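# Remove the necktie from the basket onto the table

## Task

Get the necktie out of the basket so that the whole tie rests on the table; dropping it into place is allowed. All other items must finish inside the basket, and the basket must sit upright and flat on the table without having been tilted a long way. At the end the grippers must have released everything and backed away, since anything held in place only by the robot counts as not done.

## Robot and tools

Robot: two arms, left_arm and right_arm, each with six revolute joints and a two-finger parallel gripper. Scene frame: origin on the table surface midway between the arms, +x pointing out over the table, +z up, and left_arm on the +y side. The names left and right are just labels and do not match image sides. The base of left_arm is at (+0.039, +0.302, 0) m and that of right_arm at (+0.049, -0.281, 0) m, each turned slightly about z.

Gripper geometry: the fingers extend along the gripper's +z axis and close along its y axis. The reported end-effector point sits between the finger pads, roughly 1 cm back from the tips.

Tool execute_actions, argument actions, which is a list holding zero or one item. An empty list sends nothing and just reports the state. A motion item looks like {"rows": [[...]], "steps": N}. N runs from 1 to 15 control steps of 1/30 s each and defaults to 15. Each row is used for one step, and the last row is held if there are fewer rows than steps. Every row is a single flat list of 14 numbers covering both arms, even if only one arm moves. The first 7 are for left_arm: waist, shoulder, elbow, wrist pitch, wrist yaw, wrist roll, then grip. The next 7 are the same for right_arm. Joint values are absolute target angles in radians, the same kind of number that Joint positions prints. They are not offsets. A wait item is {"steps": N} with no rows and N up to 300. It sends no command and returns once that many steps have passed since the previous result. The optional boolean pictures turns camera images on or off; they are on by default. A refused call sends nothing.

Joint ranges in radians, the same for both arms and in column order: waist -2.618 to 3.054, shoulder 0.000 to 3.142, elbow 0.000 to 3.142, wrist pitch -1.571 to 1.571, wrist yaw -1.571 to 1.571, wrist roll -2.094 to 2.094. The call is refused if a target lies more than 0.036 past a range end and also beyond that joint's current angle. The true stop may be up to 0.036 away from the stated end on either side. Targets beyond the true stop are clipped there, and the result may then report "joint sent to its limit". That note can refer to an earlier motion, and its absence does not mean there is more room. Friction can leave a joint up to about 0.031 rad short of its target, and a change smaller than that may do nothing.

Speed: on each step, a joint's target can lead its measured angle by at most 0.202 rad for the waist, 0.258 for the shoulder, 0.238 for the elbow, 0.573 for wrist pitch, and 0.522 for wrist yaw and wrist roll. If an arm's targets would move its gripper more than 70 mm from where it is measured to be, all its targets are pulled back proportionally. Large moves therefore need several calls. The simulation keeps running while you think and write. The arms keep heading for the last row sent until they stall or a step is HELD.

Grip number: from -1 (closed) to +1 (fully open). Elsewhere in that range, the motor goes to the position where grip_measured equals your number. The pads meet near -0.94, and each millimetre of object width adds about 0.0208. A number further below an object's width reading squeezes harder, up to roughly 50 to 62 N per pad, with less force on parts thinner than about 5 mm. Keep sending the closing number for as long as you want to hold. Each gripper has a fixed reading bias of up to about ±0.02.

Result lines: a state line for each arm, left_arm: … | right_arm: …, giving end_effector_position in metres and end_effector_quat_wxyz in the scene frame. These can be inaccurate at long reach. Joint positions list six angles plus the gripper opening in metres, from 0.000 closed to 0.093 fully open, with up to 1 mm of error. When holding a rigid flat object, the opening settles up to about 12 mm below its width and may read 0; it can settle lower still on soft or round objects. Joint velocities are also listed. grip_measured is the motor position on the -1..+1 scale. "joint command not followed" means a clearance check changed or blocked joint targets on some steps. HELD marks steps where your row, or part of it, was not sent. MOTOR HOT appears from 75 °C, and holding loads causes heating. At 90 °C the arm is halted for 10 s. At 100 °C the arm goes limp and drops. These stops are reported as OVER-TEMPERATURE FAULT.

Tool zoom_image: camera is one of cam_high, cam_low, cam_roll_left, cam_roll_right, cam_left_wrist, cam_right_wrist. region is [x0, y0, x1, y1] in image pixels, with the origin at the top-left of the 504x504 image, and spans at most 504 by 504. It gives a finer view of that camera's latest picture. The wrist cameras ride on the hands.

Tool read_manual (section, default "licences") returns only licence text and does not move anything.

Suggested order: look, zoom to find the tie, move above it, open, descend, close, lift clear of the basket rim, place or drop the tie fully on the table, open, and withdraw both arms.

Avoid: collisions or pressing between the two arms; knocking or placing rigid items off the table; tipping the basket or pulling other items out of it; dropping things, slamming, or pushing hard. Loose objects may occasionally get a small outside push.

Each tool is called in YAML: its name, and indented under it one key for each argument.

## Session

execute_actions:
  actions: []

Scene clock: 0.00 s of 5400.00 s.
left_arm: end_effector_position=(+0.4094, +0.2259, +0.3933) grip_measured=+1.000 end_effector_quat_wxyz=(+0.697, +0.076, +0.710, -0.065) | right_arm: end_effector_position=(+0.4227, -0.2429, +0.4056) grip_measured=+0.995 end_effector_quat_wxyz=(+0.706, -0.036, +0.706, +0.031)
Joint positions: left_arm=[-0.012  1.055  1.033  0.003 -0.005  0.014  0.093] | right_arm=[-0.014  1.053  1.064 -0.012  0.012 -0.006  0.093]
Joint velocities: left_arm=[-0.002 -0.002  0.017  0.051  0.037 -0.051  0.   ] | right_arm=[ 0.007  0.007 -0.002 -0.022  0.022 -0.007  0.   ]
Motor temperatures (°C, as the motors report them): left_arm=[22 24 23 25 23 23] | right_arm=[26 24 25 26 25 23]

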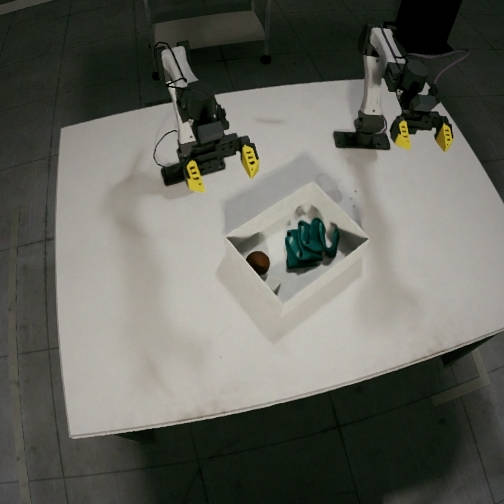

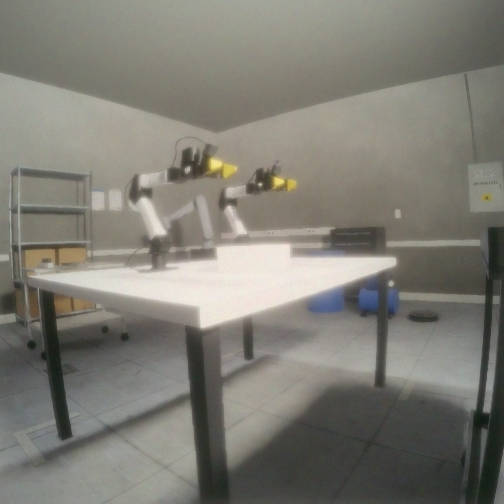

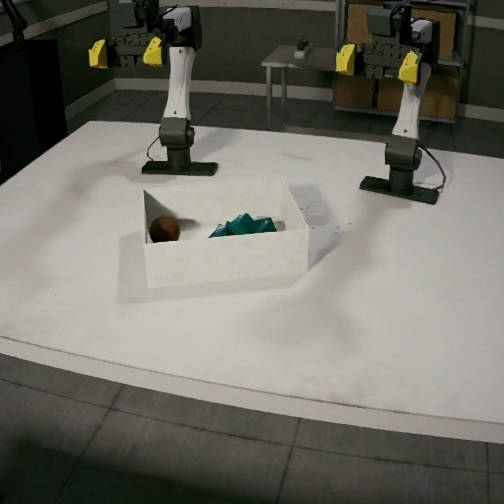

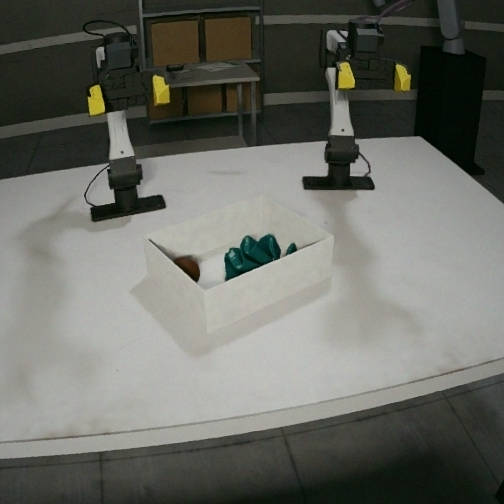

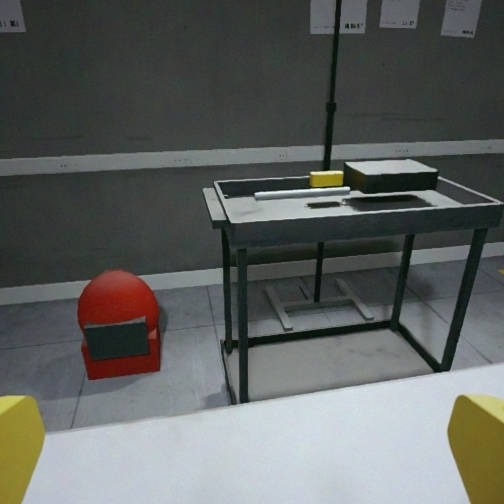

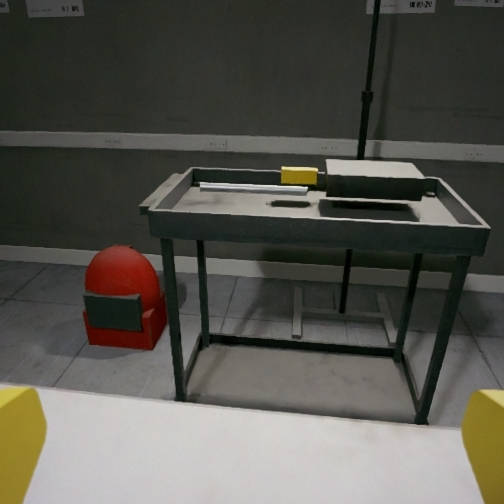

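execute_actions:
  actions:
    - {"rows":[[-0.49,1.7,1.85,-1.25,0,0,1,-0.014,1.053,1.064,-0.012,0.012,0,1]]}
  pictures: false

execute_actions:
  actions:
    - {"steps":35}

Scene clock: 2.07 s of 5400.00 s.
left_arm: end_effector_position=(+0.3754, +0.0237, +0.2484) grip_measured=+1.000 end_effector_quat_wxyz=(+0.273, +0.328, +0.899, -0.099) | right_arm: end_effector_position=(+0.4227, -0.2429, +0.4056) grip_measured=+0.995 end_effector_quat_wxyz=(+0.706, -0.036, +0.706, +0.031)
Joint positions: left_arm=[-0.497  1.729  1.794 -1.047  0.004  0.009  0.093] | right_arm=[-0.014  1.053  1.064 -0.012  0.012 -0.006  0.093]
Joint velocities: left_arm=[-0.046 -0.002  0.271 -1.267 -0.007  0.037  0.   ] | right_arm=[-0.012 -0.007 -0.017  0.007 -0.007 -0.037 -0.001]
Motor temperatures (°C, as the motors report them): left_arm=[22 24 23 25 23 23] | right_arm=[26 24 25 27 25 23]
Steps of this call (steps 1 to 47: nothing new was sent; steps 48 to 62: all 15 steps of this action). Readings (joint positions):
48: left_arm=[-0.027 1.069 1.059 -0.049 -0.013 0.013] | right_arm=[-0.014 1.053 1.064 -0.012 0.012 -0.006]
49: left_arm=[-0.062 1.107 1.115 -0.122 -0.017 0.012] | right_arm=[-0.014 1.053 1.064 -0.012 0.012 -0.006]
51: left_arm=[-0.149 1.206 1.229 -0.251 -0.016 0.011] | right_arm=[-0.014 1.053 1.064 -0.012 0.012 -0.006]
55: left_arm=[-0.319 1.423 1.440 -0.517 -0.013 0.010] | right_arm=[-0.014 1.053 1.064 -0.012 0.012 -0.006]
62: the state above

Scene clock: 3.23 s of 5400.00 s.
left_arm: end_effector_position=(+0.3461, +0.0482, +0.2410) grip_measured=+1.000 end_effector_quat_wxyz=(+0.204, +0.333, +0.918, -0.074) | right_arm: end_effector_position=(+0.4227, -0.2429, +0.4056) grip_measured=+0.995 end_effector_quat_wxyz=(+0.706, -0.036, +0.706, +0.031)
Joint positions: left_arm=[-0.496  1.719  1.827 -1.242  0.003  0.006  0.093] | right_arm=[-0.014  1.053  1.064 -0.012  0.012 -0.006  0.093]
Joint velocities: left_arm=[ 0.002 -0.002  0.017 -0.081 -0.022 -0.066  0.   ] | right_arm=[-0.002 -0.022  0.017 -0.037 -0.037 -0.037  0.   ]
Motor temperatures (°C, as the motors report them): left_arm=[22 24 24 25 23 23] | right_arm=[26 24 25 27 25 23]
Steps of this call (steps 1 to 30: the robot went on to your last target; steps 31 to 35: nothing new was sent). Readings (joint positions):
1: left_arm=[-0.497 1.729 1.803 -1.090 0.004 0.008] | right_arm=[-0.014 1.053 1.064 -0.012 0.012 -0.006]
2: left_arm=[-0.496 1.726 1.812 -1.124 0.003 0.008] | right_arm=[-0.014 1.053 1.064 -0.012 0.012 -0.006]
4: left_arm=[-0.496 1.721 1.823 -1.168 0.003 0.007] | right_arm=[-0.014 1.053 1.064 -0.012 0.012 -0.006]
8: left_arm=[-0.496 1.719 1.827 -1.213 0.003 0.007] | right_arm=[-0.014 1.053 1.064 -0.012 0.012 -0.006]
35: the state above
All arms were judged still, so your last target was given up. Only a new action makes them travel on or press farther. Fingers that are still opening or closing keep moving.
camera_calibration (this result's frames):
cam_left_wrist: T_world_to_cam=[[-0.639542, -0.768747, -0.00380451, 0.259867], [-0.768435, 0.63941, -0.0257189, 0.283592], [0.0222039, -0.0135248, -0.999662, 0.315198], [0, 0, 0, 1]] pos_world=[0.377119, 0.022703, 0.323374]

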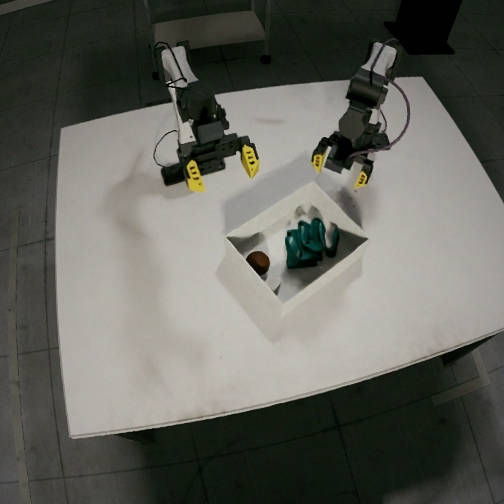

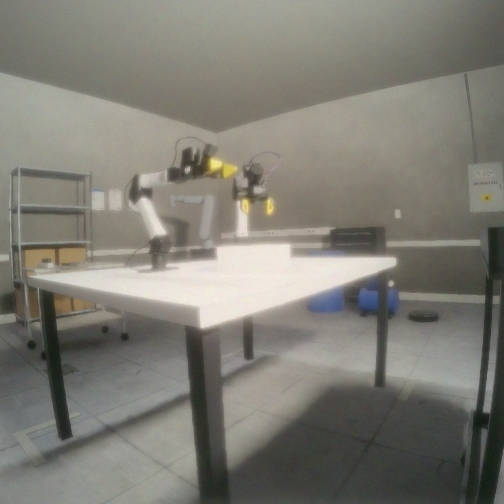

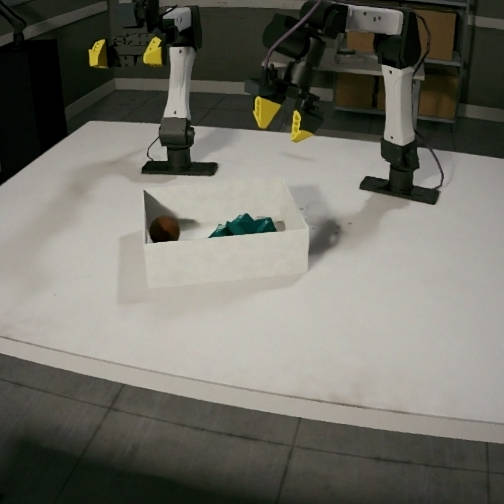

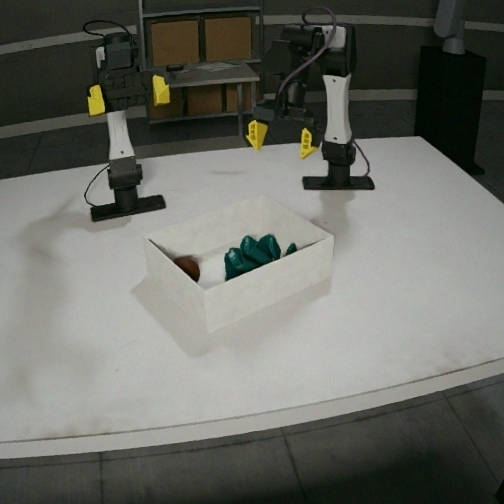

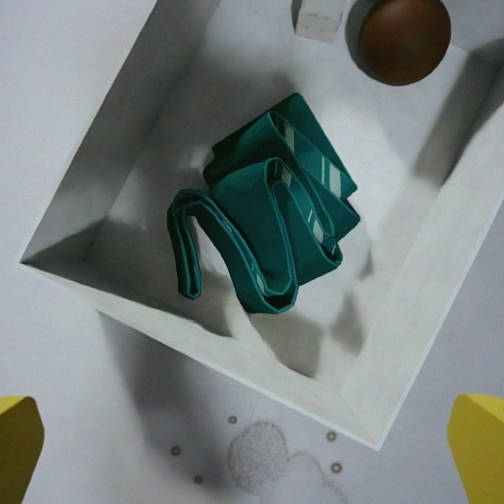

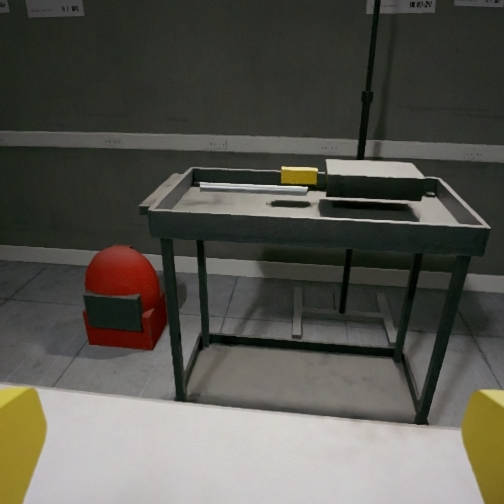

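execute_actions:
  actions:
    - {"rows":[[-0.535,1.75,2.05,-1.21,0,-0.5,1,-0.014,1.053,1.064,-0.012,0.012,0,1],[-0.535,1.8,2.05,-1.21,0,-0.5,1,-0.014,1.053,1.064,-0.012,0.012,0,1],[-0.535,1.85,2.05,-1.21,0,-0.5,1,-0.014,1.053,1.064,-0.012,0.012,0,1],[-0.535,1.9,2.05,-1.21,0,-0.5,1,-0.014,1.053,1.064,-0.012,0.012,0,1],[-0.535,1.95,2.05,-1.21,0,-0.5,1,-0.014,1.053,1.064,-0.012,0.012,0,1],[-0.535,2.0,2.05,-1.21,0,-0.5,1,-0.014,1.053,1.064,-0.012,0.012,0,1],[-0.535,2.04,2.05,-1.21,0,-0.5,1,-0.014,1.053,1.064,-0.012,0.012,0,1],[-0.535,2.08,2.05,-1.21,0,-0.5,1,-0.014,1.053,1.064,-0.012,0.012,0,1],[-0.535,2.11,2.05,-1.21,0,-0.5,1,-0.014,1.053,1.064,-0.012,0.012,0,1],[-0.535,2.14,2.05,-1.21,0,-0.5,1,-0.014,1.053,1.064,-0.012,0.012,0,1],[-0.535,2.17,2.05,-1.21,0,-0.5,1,-0.014,1.053,1.064,-0.012,0.012,0,1],[-0.535,2.19,2.05,-1.21,0,-0.5,1,-0.014,1.053,1.064,-0.012,0.012,0,1],[-0.535,2.205,2.05,-1.21,0,-0.5,1,-0.014,1.053,1.064,-0.012,0.012,0,1]]}
  pictures: false

execute_actions:
  actions:
    - {"steps":25}

Scene clock: 7.67 s of 5400.00 s.
left_arm: end_effector_position=(+0.4006, -0.0136, +0.1097) grip_measured=+1.000 end_effector_quat_wxyz=(+0.088, +0.124, +0.987, -0.060) | right_arm: end_effector_position=(+0.4227, -0.2429, +0.4056) grip_measured=+0.995 end_effector_quat_wxyz=(+0.706, -0.036, +0.706, +0.031)
Joint positions: left_arm=[-0.524  2.209  2.053 -1.201  0.002 -0.468  0.093] | right_arm=[-0.014  1.053  1.064 -0.012  0.012 -0.006  0.093]
Joint velocities: left_arm=[-0.007  0.935 -0.09   0.007  0.022 -0.154  0.   ] | right_arm=[ 0.012 -0.017 -0.002 -0.037  0.007 -0.051  0.   ]
Motor temperatures (°C, as the motors report them): left_arm=[22 25 24 26 23 23] | right_arm=[26 24 26 28 25 23]
Steps of this call (steps 1 to 90: nothing new was sent; then 0.93 s passed at rest; steps 91 to 105: all 15 steps of this action). Readings (joint positions):
91: left_arm=[-0.500 1.728 1.857 -1.260 0.003 -0.061] | right_arm=[-0.014 1.053 1.064 -0.012 0.012 -0.006]
92: left_arm=[-0.504 1.753 1.917 -1.270 0.002 -0.149] | right_arm=[-0.014 1.053 1.064 -0.012 0.012 -0.006]
94: left_arm=[-0.516 1.793 2.009 -1.236 0.002 -0.274] | right_arm=[-0.014 1.053 1.064 -0.012 0.012 -0.006]
98: left_arm=[-0.524 1.905 2.053 -1.203 0.002 -0.391] | right_arm=[-0.014 1.053 1.064 -0.012 0.012 -0.006]
105: the state above

Scene clock: 8.50 s of 5400.00 s.
left_arm: end_effector_position=(+0.3970, -0.0105, +0.0985) grip_measured=+1.000 end_effector_quat_wxyz=(+0.072, +0.111, +0.990, -0.051) | right_arm: end_effector_position=(+0.4227, -0.2429, +0.4056) grip_measured=+0.995 end_effector_quat_wxyz=(+0.706, -0.036, +0.706, +0.031)
Joint positions: left_arm=[-0.524  2.226  2.042 -1.21   0.002 -0.493  0.093] | right_arm=[-0.014  1.053  1.064 -0.012  0.012 -0.006  0.093]
Joint velocities: left_arm=[ 0.002 -0.002  0.007  0.066 -0.007 -0.022  0.   ] | right_arm=[ 0.002  0.012  0.012 -0.051  0.022 -0.022 -0.   ]
Motor temperatures (°C, as the motors report them): left_arm=[22 26 25 26 23 23] | right_arm=[26 24 26 29 25 23]
Steps of this call (steps 1 to 25: the robot went on to your last target). Readings (joint positions):
1: left_arm=[-0.524 2.234 2.049 -1.201 0.002 -0.473] | right_arm=[-0.014 1.053 1.064 -0.012 0.012 -0.006]
2: left_arm=[-0.524 2.248 2.045 -1.203 0.002 -0.477] | right_arm=[-0.014 1.053 1.064 -0.012 0.012 -0.006]
4: left_arm=[-0.524 2.253 2.042 -1.210 0.002 -0.483] | right_arm=[-0.014 1.053 1.064 -0.012 0.012 -0.006]
8: left_arm=[-0.524 2.233 2.042 -1.210 0.002 -0.490] | right_arm=[-0.014 1.053 1.064 -0.012 0.012 -0.006]
25: the state above
camera_calibration (this result's frames):
cam_left_wrist: T_world_to_cam=[[-0.226498, -0.97069, 0.0803708, 0.0723532], [-0.93755, 0.239641, 0.252133, 0.392122], [-0.264004, -0.0182441, -0.964349, 0.280843], [0, 0, 0, 1]] pos_world=[0.458165, -0.0186122, 0.166148]

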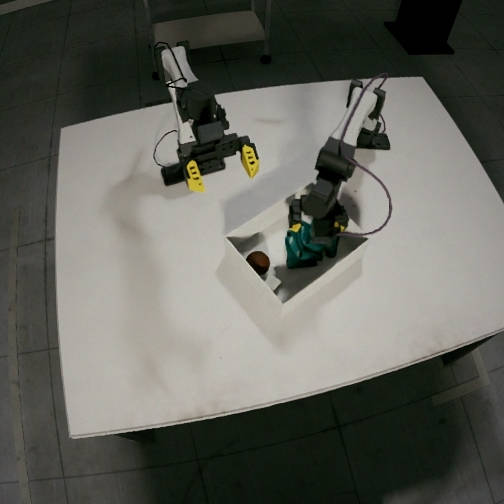

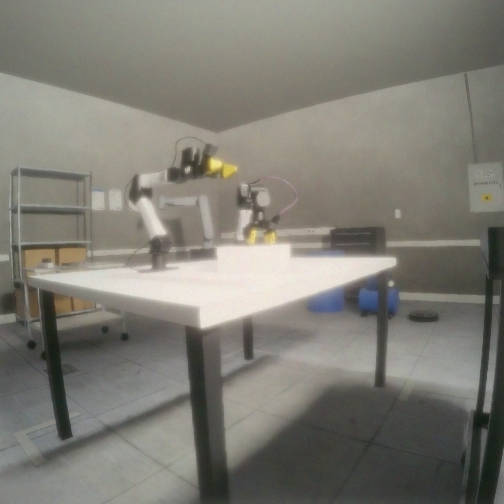

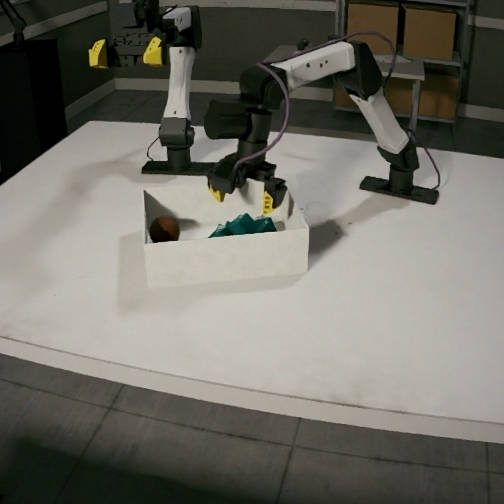

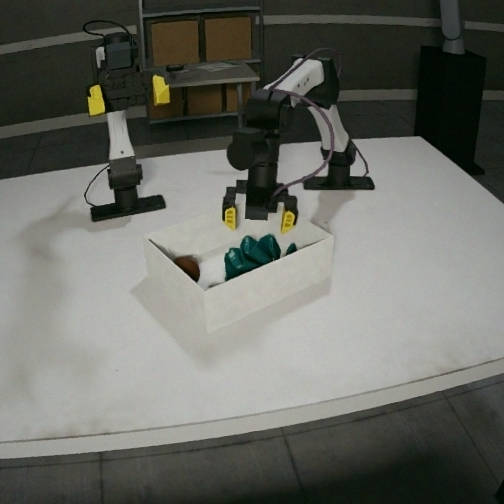

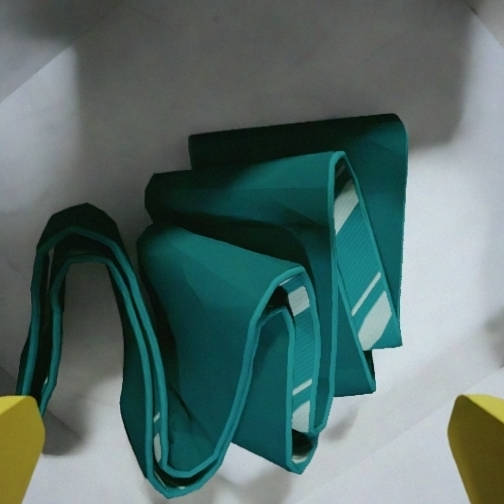

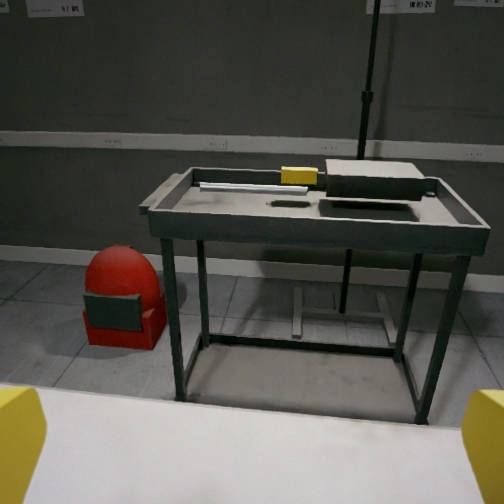

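execute_actions:
  actions:
    - {"rows":[[-0.535,2.225,2.01,-1.18,0,-0.5,1,-0.014,1.053,1.064,-0.012,0.012,0,1],[-0.535,2.225,1.99,-1.155,0,-0.5,1,-0.014,1.053,1.064,-0.012,0.012,0,1],[-0.535,2.23,1.97,-1.13,0,-0.5,1,-0.014,1.053,1.064,-0.012,0.012,0,1],[-0.535,2.23,1.95,-1.11,0,-0.5,1,-0.014,1.053,1.064,-0.012,0.012,0,1],[-0.535,2.23,1.93,-1.09,0,-0.5,1,-0.014,1.053,1.064,-0.012,0.012,0,1],[-0.535,2.235,1.91,-1.065,0,-0.5,1,-0.014,1.053,1.064,-0.012,0.012,0,1],[-0.535,2.235,1.89,-1.045,0,-0.5,1,-0.014,1.053,1.064,-0.012,0.012,0,1],[-0.535,2.24,1.87,-1.02,0,-0.5,1,-0.014,1.053,1.064,-0.012,0.012,0,1],[-0.535,2.24,1.85,-1.0,0,-0.5,1,-0.014,1.053,1.064,-0.012,0.012,0,1],[-0.535,2.245,1.83,-0.98,0,-0.5,1,-0.014,1.053,1.064,-0.012,0.012,0,1],[-0.535,2.25,1.815,-0.965,0,-0.5,1,-0.014,1.053,1.064,-0.012,0.012,0,1]]}
  pictures: false

execute_actions:
  actions:
    - {"rows":[[-0.58,2.25,1.815,-0.95,0,-0.5,1,-0.014,1.053,1.064,-0.012,0.012,0,1]]}

Scene clock: 13.23 s of 5400.00 s.
left_arm: end_effector_position=(+0.3914, -0.0056, +0.0378) grip_measured=+1.000 end_effector_quat_wxyz=(+0.059, +0.111, +0.991, -0.042) | right_arm: end_effector_position=(+0.4227, -0.2429, +0.4056) grip_measured=+0.995 end_effector_quat_wxyz=(+0.706, -0.036, +0.706, +0.031)
Joint positions: left_arm=[-0.524  2.242  1.832 -1.015  0.002 -0.494  0.093] | right_arm=[-0.014  1.053  1.064 -0.012  0.012 -0.006  0.093]
Joint velocities: left_arm=[ 0.012  0.095 -0.081  0.139 -0.022 -0.007  0.   ] | right_arm=[-0.022 -0.007 -0.012 -0.007 -0.051  0.051 -0.001]
Motor temperatures (°C, as the motors report them): left_arm=[22 28 25 26 23 23] | right_arm=[26 25 27 30 25 23]
Steps of this call (steps 1 to 15: the robot went on to your last target; steps 16 to 110: nothing new was sent; then 0.57 s passed at rest; steps 111 to 125: all 15 steps of this action). Readings (joint positions):
111: left_arm=[-0.524 2.226 2.040 -1.208 0.002 -0.494] | right_arm=[-0.014 1.053 1.064 -0.012 0.012 -0.006]
112: left_arm=[-0.524 2.226 2.034 -1.200 0.002 -0.494] | right_arm=[-0.014 1.053 1.064 -0.012 0.012 -0.006]
114: left_arm=[-0.524 2.226 2.008 -1.173 0.002 -0.494] | right_arm=[-0.014 1.053 1.064 -0.012 0.012 -0.006]
118: left_arm=[-0.524 2.226 1.924 -1.110 0.002 -0.494] | right_arm=[-0.014 1.053 1.064 -0.012 0.012 -0.006]
125: the state above

Scene clock: 13.73 s of 5400.00 s.
left_arm: end_effector_position=(+0.3824, -0.0311, +0.0375) grip_measured=+1.000 end_effector_quat_wxyz=(+0.076, +0.137, +0.986, -0.055) | right_arm: end_effector_position=(+0.4227, -0.2429, +0.4056) grip_measured=+0.995 end_effector_quat_wxyz=(+0.706, -0.036, +0.706, +0.031)
Joint positions: left_arm=[-0.578  2.245  1.829 -0.967 -0.001 -0.495  0.093] | right_arm=[-0.014  1.053  1.064 -0.012  0.012 -0.006  0.093]
Joint velocities: left_arm=[-0.002  0.007 -0.002 -0.022  0.022 -0.022  0.   ] | right_arm=[ 0.012  0.017  0.007 -0.066 -0.007 -0.022  0.   ]
Motor temperatures (°C, as the motors report them): left_arm=[22 28 25 26 23 23] | right_arm=[26 25 27 30 25 23]
Steps of this call (steps 1 to 15: all 15 steps of this action). Readings (joint positions):
1: left_arm=[-0.527 2.244 1.830 -1.008 0.001 -0.494] | right_arm=[-0.014 1.053 1.064 -0.012 0.012 -0.006]
2: left_arm=[-0.532 2.245 1.829 -1.000 -0.001 -0.495] | right_arm=[-0.014 1.053 1.064 -0.012 0.012 -0.006]
4: left_arm=[-0.550 2.245 1.829 -0.987 -0.001 -0.495] | right_arm=[-0.014 1.053 1.064 -0.012 0.012 -0.006]
8: left_arm=[-0.576 2.245 1.829 -0.972 -0.001 -0.495] | right_arm=[-0.014 1.053 1.064 -0.012 0.012 -0.006]
15: the state above
camera_calibration (this result's frames):
cam_left_wrist: T_world_to_cam=[[-0.277261, -0.957152, 0.0835899, 0.0736402], [-0.926329, 0.289395, 0.241176, 0.396487], [-0.255033, -0.0105629, -0.966875, 0.214776], [0, 0, 0, 1]] pos_world=[0.442469, -0.0419877, 0.105882]

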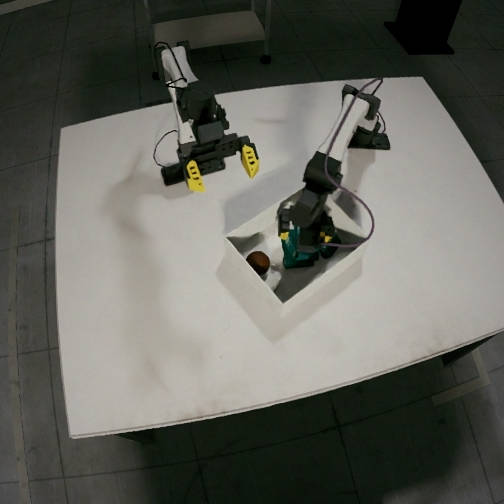

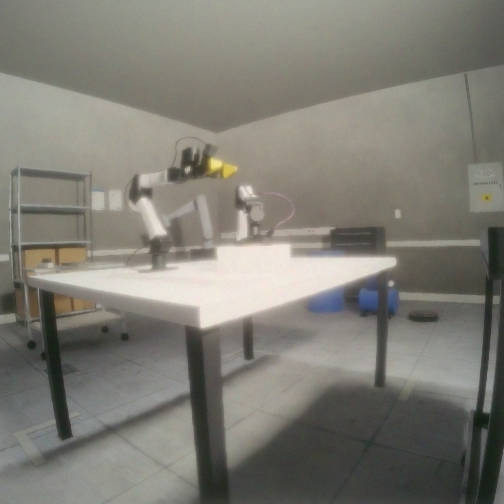

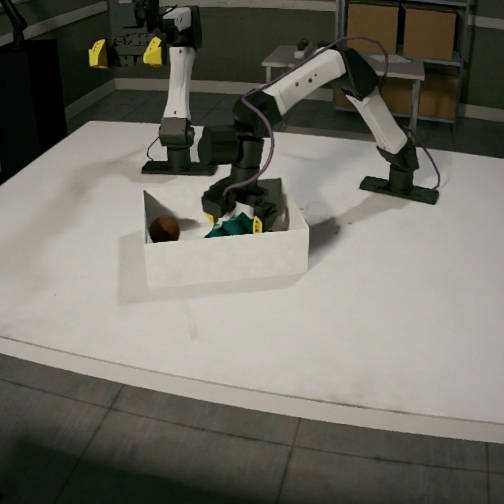

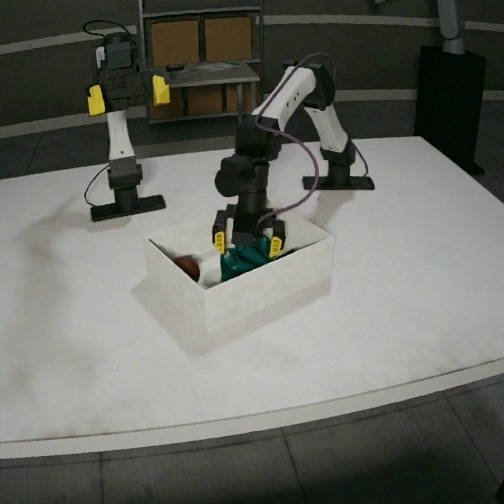

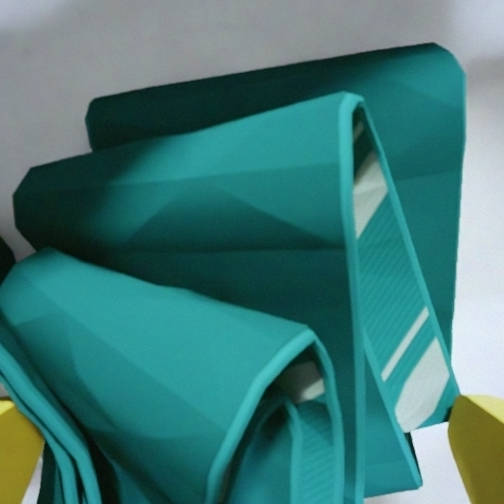

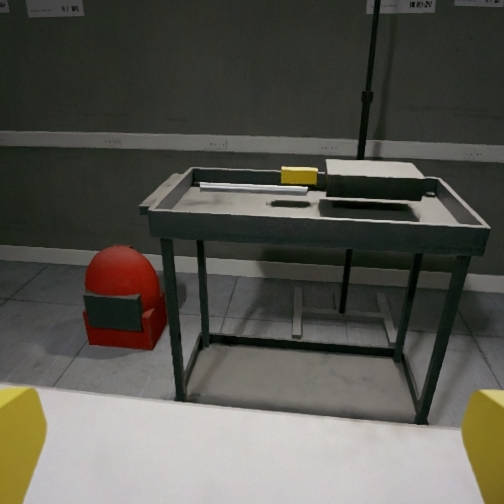

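Move outward about 2 cm and down.

execute_actions:
  actions:
    - {"rows":[[-0.58,2.25,1.815,-0.86,0,-0.5,1,-0.014,1.053,1.064,-0.012,0.012,0,1]],"steps":10}
  pictures: false

execute_actions:
  actions:
    - {"rows":[[-0.58,2.305,1.815,-0.86,0,-0.5,1,-0.014,1.053,1.064,-0.012,0.012,0,1]]}

Scene clock: 18.47 s of 5400.00 s.
left_arm: end_effector_position=(+0.3963, -0.0446, +0.0420) grip_measured=+1.000 end_effector_quat_wxyz=(+0.109, +0.136, +0.981, -0.079) | right_arm: end_effector_position=(+0.4227, -0.2429, +0.4056) grip_measured=+0.995 end_effector_quat_wxyz=(+0.706, -0.036, +0.706, +0.031)
Joint positions: left_arm=[-0.578  2.245  1.829 -0.885 -0.001 -0.495  0.093] | right_arm=[-0.014  1.053  1.064 -0.012  0.012 -0.006  0.093]
Joint velocities: left_arm=[ 0.007 -0.007 -0.007  0.022 -0.007 -0.007  0.   ] | right_arm=[-0.007 -0.002 -0.007  0.037 -0.007 -0.007  0.   ]
Motor temperatures (°C, as the motors report them): left_arm=[22 30 25 26 23 23] | right_arm=[26 25 27 31 25 23]
Steps of this call (steps 1 to 15: the robot went on to your last target; steps 16 to 110: nothing new was sent; then 0.73 s passed at rest; steps 111 to 120: all 10 steps of this action). Readings (joint positions):
111: left_arm=[-0.578 2.245 1.829 -0.959 -0.001 -0.495] | right_arm=[-0.014 1.053 1.064 -0.012 0.012 -0.006]
112: left_arm=[-0.578 2.245 1.829 -0.944 -0.001 -0.495] | right_arm=[-0.014 1.053 1.064 -0.012 0.012 -0.006]
114: left_arm=[-0.578 2.245 1.829 -0.917 -0.001 -0.495] | right_arm=[-0.014 1.053 1.064 -0.012 0.012 -0.006]
118: left_arm=[-0.578 2.245 1.829 -0.891 -0.001 -0.495] | right_arm=[-0.014 1.053 1.064 -0.012 0.012 -0.006]
120: the state above

Scene clock: 18.97 s of 5400.00 s.
left_arm: end_effector_position=(+0.3966, -0.0446, +0.0229) grip_measured=+1.000 end_effector_quat_wxyz=(+0.099, +0.136, +0.983, -0.071) | right_arm: end_effector_position=(+0.4227, -0.2429, +0.4056) grip_measured=+0.995 end_effector_quat_wxyz=(+0.706, -0.036, +0.706, +0.031)
Joint positions: left_arm=[-0.578  2.287  1.829 -0.869 -0.002 -0.495  0.093] | right_arm=[-0.014  1.053  1.064 -0.012  0.012 -0.006  0.093]
Joint velocities: left_arm=[ 0.007 -0.007 -0.007  0.022 -0.007 -0.037  0.   ] | right_arm=[-0.007  0.017 -0.007 -0.037 -0.051 -0.007 -0.   ]
Motor temperatures (°C, as the motors report them): left_arm=[22 30 25 26 23 23] | right_arm=[26 25 27 31 25 23]
Steps of this call (steps 1 to 15: all 15 steps of this action). Readings (joint positions):
1: left_arm=[-0.578 2.249 1.829 -0.883 -0.001 -0.495] | right_arm=[-0.014 1.053 1.064 -0.012 0.012 -0.006]
2: left_arm=[-0.578 2.253 1.829 -0.878 -0.001 -0.495] | right_arm=[-0.014 1.053 1.064 -0.012 0.012 -0.006]
4: left_arm=[-0.578 2.270 1.829 -0.874 -0.001 -0.495] | right_arm=[-0.014 1.053 1.064 -0.012 0.012 -0.006]
8: left_arm=[-0.578 2.287 1.829 -0.870 -0.002 -0.495] | right_arm=[-0.014 1.053 1.064 -0.012 0.012 -0.006]
15: the state above
camera_calibration (this result's frames):
cam_left_wrist: T_world_to_cam=[[-0.280972, -0.953545, 0.108658, 0.0668994], [-0.935101, 0.297482, 0.192587, 0.42194], [-0.215964, -0.0474947, -0.975246, 0.187164], [0, 0, 0, 1]] pos_world=[0.453774, -0.0528388, 0.0940017]

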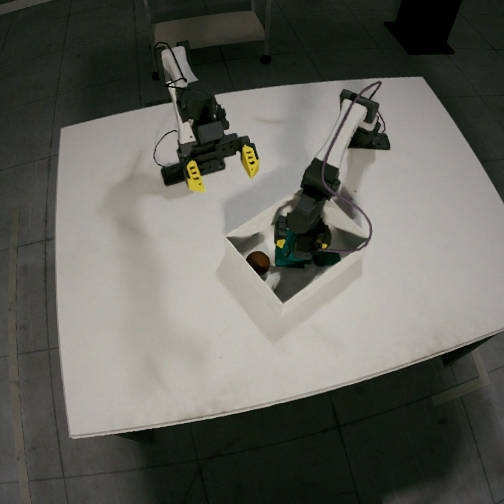

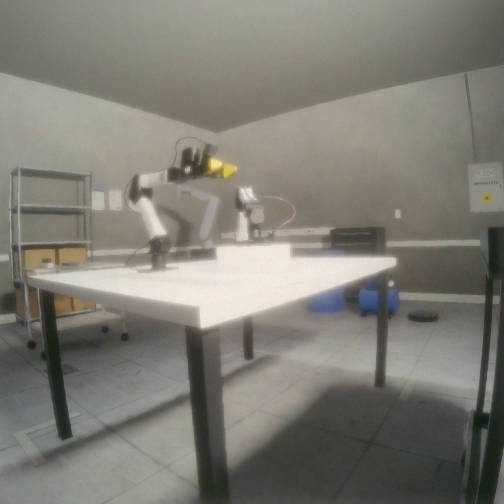

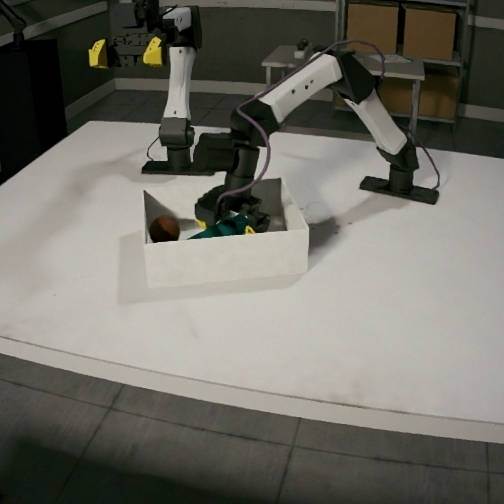

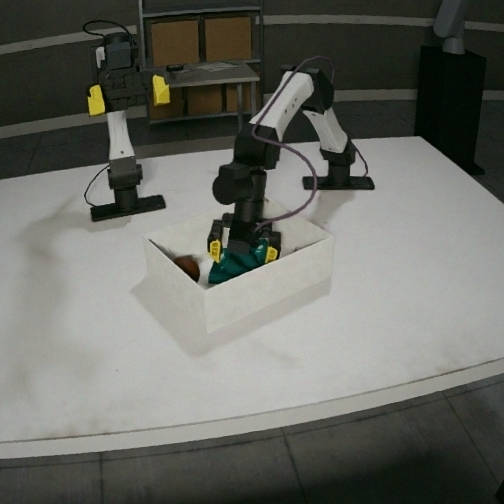

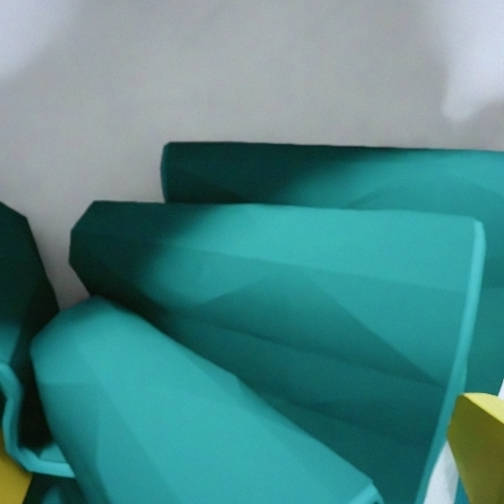

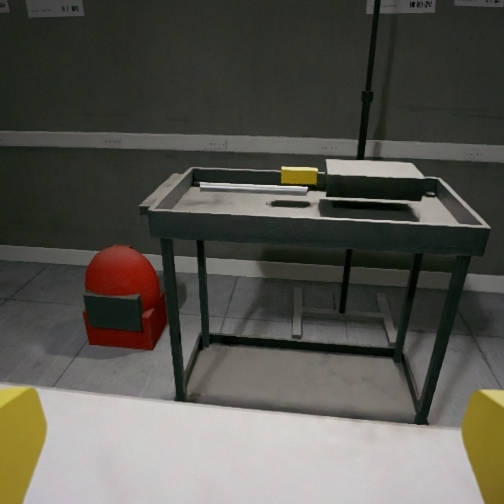

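execute_actions:
  actions:
    - {"rows":[[-0.58,2.305,1.815,-0.86,0,-0.5,-1,-0.014,1.053,1.064,-0.012,0.012,0,1]]}
  pictures: false

execute_actions:
  actions:
    - {"rows":[[-0.57,2.25,1.815,-0.88,0,-0.5,-1,-0.014,1.053,1.064,-0.012,0.012,0,1],[-0.56,2.21,1.815,-0.9,0,-0.5,-1,-0.014,1.053,1.064,-0.012,0.012,0,1],[-0.55,2.17,1.815,-0.92,0,-0.5,-1,-0.014,1.053,1.064,-0.012,0.012,0,1],[-0.54,2.13,1.815,-0.94,0,-0.5,-1,-0.014,1.053,1.064,-0.012,0.012,0,1],[-0.53,2.09,1.815,-0.96,0,-0.5,-1,-0.014,1.053,1.064,-0.012,0.012,0,1],[-0.52,2.05,1.815,-0.98,0,-0.5,-1,-0.014,1.053,1.064,-0.012,0.012,0,1],[-0.51,2.0,1.815,-1,0,-0.5,-1,-0.014,1.053,1.064,-0.012,0.012,0,1],[-0.5,1.95,1.815,-1,0,-0.5,-1,-0.014,1.053,1.064,-0.012,0.012,0,1],[-0.5,1.9,1.815,-1,0,-0.5,-1,-0.014,1.053,1.064,-0.012,0.012,0,1],[-0.5,1.85,1.815,-1,0,-0.5,-1,-0.014,1.053,1.064,-0.012,0.012,0,1],[-0.5,1.8,1.815,-1,0,-0.5,-1,-0.014,1.053,1.064,-0.012,0.012,0,1],[-0.5,1.75,1.815,-1,0,-0.5,-1,-0.014,1.053,1.064,-0.012,0.012,0,1],[-0.5,1.7,1.815,-1,0,-0.5,-1,-0.014,1.053,1.064,-0.012,0.012,0,1],[-0.5,1.65,1.815,-1,0,-0.5,-1,-0.014,1.053,1.064,-0.012,0.012,0,1],[-0.5,1.6,1.815,-1,0,-0.5,-1,-0.014,1.053,1.064,-0.012,0.012,0,1]]}
  pictures: false

execute_actions:
  actions:
    - {"steps":25}

Scene clock: 27.70 s of 5400.00 s.
left_arm: end_effector_position=(+0.3981, -0.0464, +0.0282) grip_measured=-0.611 end_effector_quat_wxyz=(+0.105, +0.136, +0.982, -0.076) | right_arm: end_effector_position=(+0.4227, -0.2429, +0.4056) grip_measured=+0.995 end_effector_quat_wxyz=(+0.706, -0.036, +0.706, +0.031)
Joint positions: left_arm=[-0.578  2.277  1.829 -0.863 -0.001 -0.495  0.016] | right_arm=[-0.014  1.053  1.064 -0.012  0.012 -0.006  0.093]
Joint velocities: left_arm=[-0.002 -0.002  0.002 -0.007 -0.007 -0.066  0.   ] | right_arm=[ 0.002  0.012 -0.017 -0.037  0.037 -0.022 -0.001]
Motor temperatures (°C, as the motors report them): left_arm=[22 32 25 26 23 23] | right_arm=[26 25 28 32 25 23]
Steps of this call (steps 1 to 15: the robot went on to your last target; steps 16 to 110: nothing new was sent; then 4.57 s passed at rest; steps 111 to 125: all 15 steps of this action). Readings (joint positions):
111: left_arm=[-0.578 2.287 1.829 -0.869 -0.002 -0.495] | right_arm=[-0.014 1.053 1.064 -0.012 0.012 -0.006]
112: left_arm=[-0.578 2.287 1.829 -0.869 -0.002 -0.495] | right_arm=[-0.014 1.053 1.064 -0.012 0.012 -0.006]
114: left_arm=[-0.578 2.286 1.829 -0.867 -0.001 -0.495] | right_arm=[-0.014 1.053 1.064 -0.012 0.012 -0.006]
118: left_arm=[-0.578 2.277 1.829 -0.864 -0.000 -0.495] | right_arm=[-0.014 1.053 1.064 -0.012 0.012 -0.006]
125: the state above

Scene clock: 28.20 s of 5400.00 s.
left_arm: end_effector_position=(+0.3938, +0.0016, +0.2374) grip_measured=-0.611 end_effector_quat_wxyz=(+0.252, +0.099, +0.947, -0.172) | right_arm: end_effector_position=(+0.4227, -0.2429, +0.4056) grip_measured=+0.995 end_effector_quat_wxyz=(+0.706, -0.036, +0.706, +0.031)
Joint positions: left_arm=[-0.51   1.8    1.817 -0.967 -0.001 -0.495  0.016] | right_arm=[-0.014  1.053  1.064 -0.012  0.012 -0.006  0.093]
Joint velocities: left_arm=[-0.022 -1.38   0.012 -0.11  -0.022 -0.022 -0.001] | right_arm=[-0.012  0.002 -0.017 -0.066 -0.037  0.022  0.   ]
Motor temperatures (°C, as the motors report them): left_arm=[22 32 25 26 23 23] | right_arm=[26 25 28 33 25 23]
Steps of this call (steps 1 to 15: all 15 steps of this action). Readings (joint positions):
1: left_arm=[-0.578 2.274 1.829 -0.863 -0.001 -0.495] | right_arm=[-0.014 1.053 1.064 -0.012 0.012 -0.006]
2: left_arm=[-0.577 2.267 1.829 -0.867 -0.001 -0.495] | right_arm=[-0.014 1.053 1.064 -0.012 0.012 -0.006]
4: left_arm=[-0.574 2.241 1.825 -0.886 -0.001 -0.495] | right_arm=[-0.014 1.053 1.064 -0.012 0.012 -0.006]
8: left_arm=[-0.545 2.116 1.817 -0.943 0.000 -0.495] | right_arm=[-0.014 1.053 1.064 -0.012 0.012 -0.006]
15: the state above

Scene clock: 29.03 s of 5400.00 s.
left_arm: end_effector_position=(+0.3624, +0.0282, +0.3207) grip_measured=-0.611 end_effector_quat_wxyz=(+0.320, +0.095, +0.917, -0.218) | right_arm: end_effector_position=(+0.4227, -0.2429, +0.4056) grip_measured=+0.995 end_effector_quat_wxyz=(+0.706, -0.036, +0.706, +0.031)
Joint positions: left_arm=[-0.51   1.592  1.817 -1.002 -0.001 -0.495  0.016] | right_arm=[-0.014  1.053  1.064 -0.012  0.012 -0.006  0.093]
Joint velocities: left_arm=[-0.012 -0.012 -0.012 -0.066  0.007  0.037 -0.   ] | right_arm=[-0.012 -0.007  0.002 -0.022  0.022 -0.007  0.   ]
Motor temperatures (°C, as the motors report them): left_arm=[22 32 26 26 23 23] | right_arm=[26 25 28 33 25 23]
Steps of this call (steps 1 to 25: the robot went on to your last target). Readings (joint positions):
1: left_arm=[-0.510 1.752 1.817 -0.968 -0.001 -0.495] | right_arm=[-0.014 1.053 1.064 -0.012 0.012 -0.006]
2: left_arm=[-0.510 1.704 1.817 -0.970 -0.001 -0.495] | right_arm=[-0.014 1.053 1.064 -0.012 0.012 -0.006]
4: left_arm=[-0.510 1.621 1.817 -0.973 -0.001 -0.495] | right_arm=[-0.014 1.053 1.064 -0.012 0.012 -0.006]
8: left_arm=[-0.510 1.565 1.817 -0.974 -0.001 -0.495] | right_arm=[-0.014 1.053 1.064 -0.012 0.012 -0.006]
25: the state above
camera_calibration (this result's frames):
cam_left_wrist: T_world_to_cam=[[-0.311552, -0.889156, 0.335166, 0.0310083], [-0.931008, 0.215046, -0.294924, 0.468146], [0.190158, -0.403926, -0.894809, 0.310774], [0, 0, 0, 1]] pos_world=[0.386412, 0.0524282, 0.405758]

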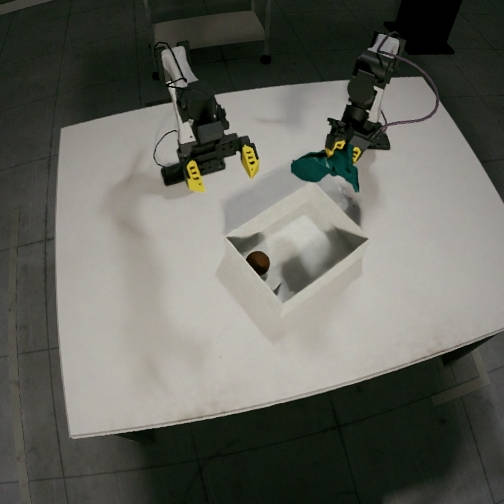

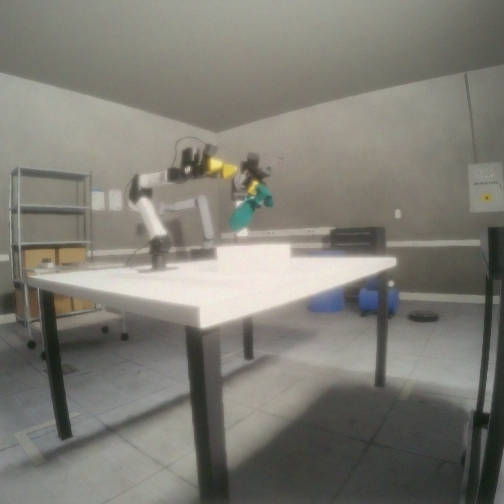

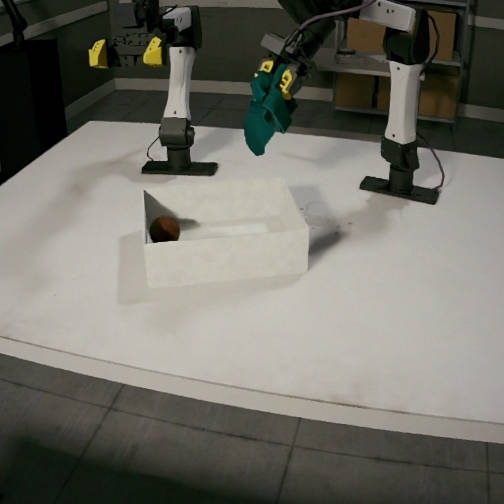

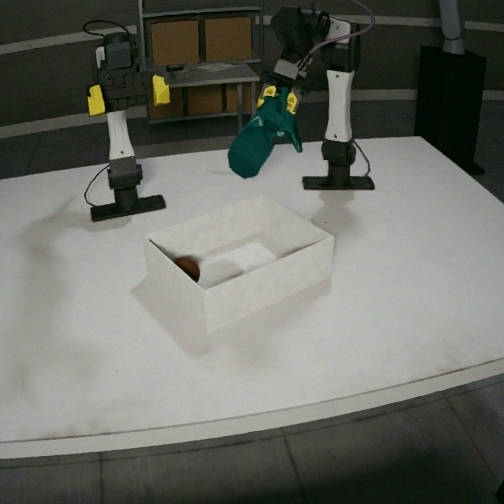

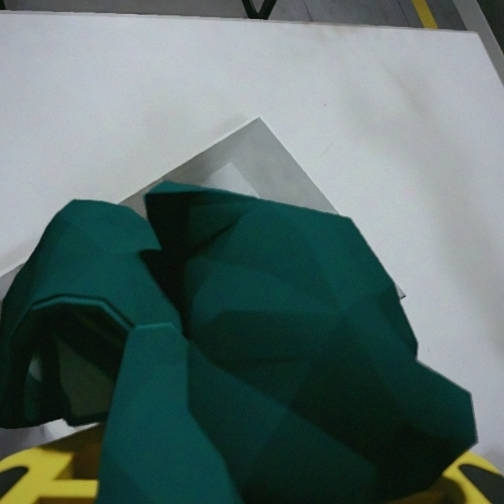

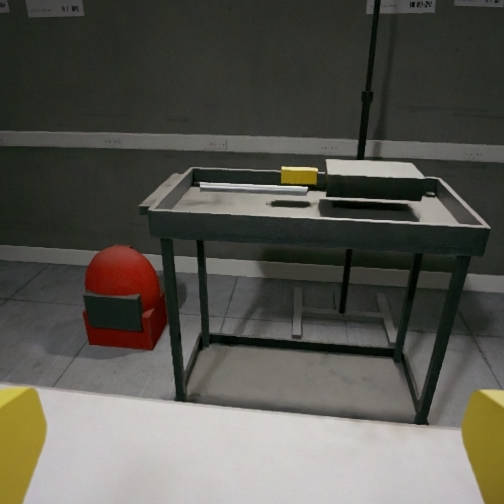

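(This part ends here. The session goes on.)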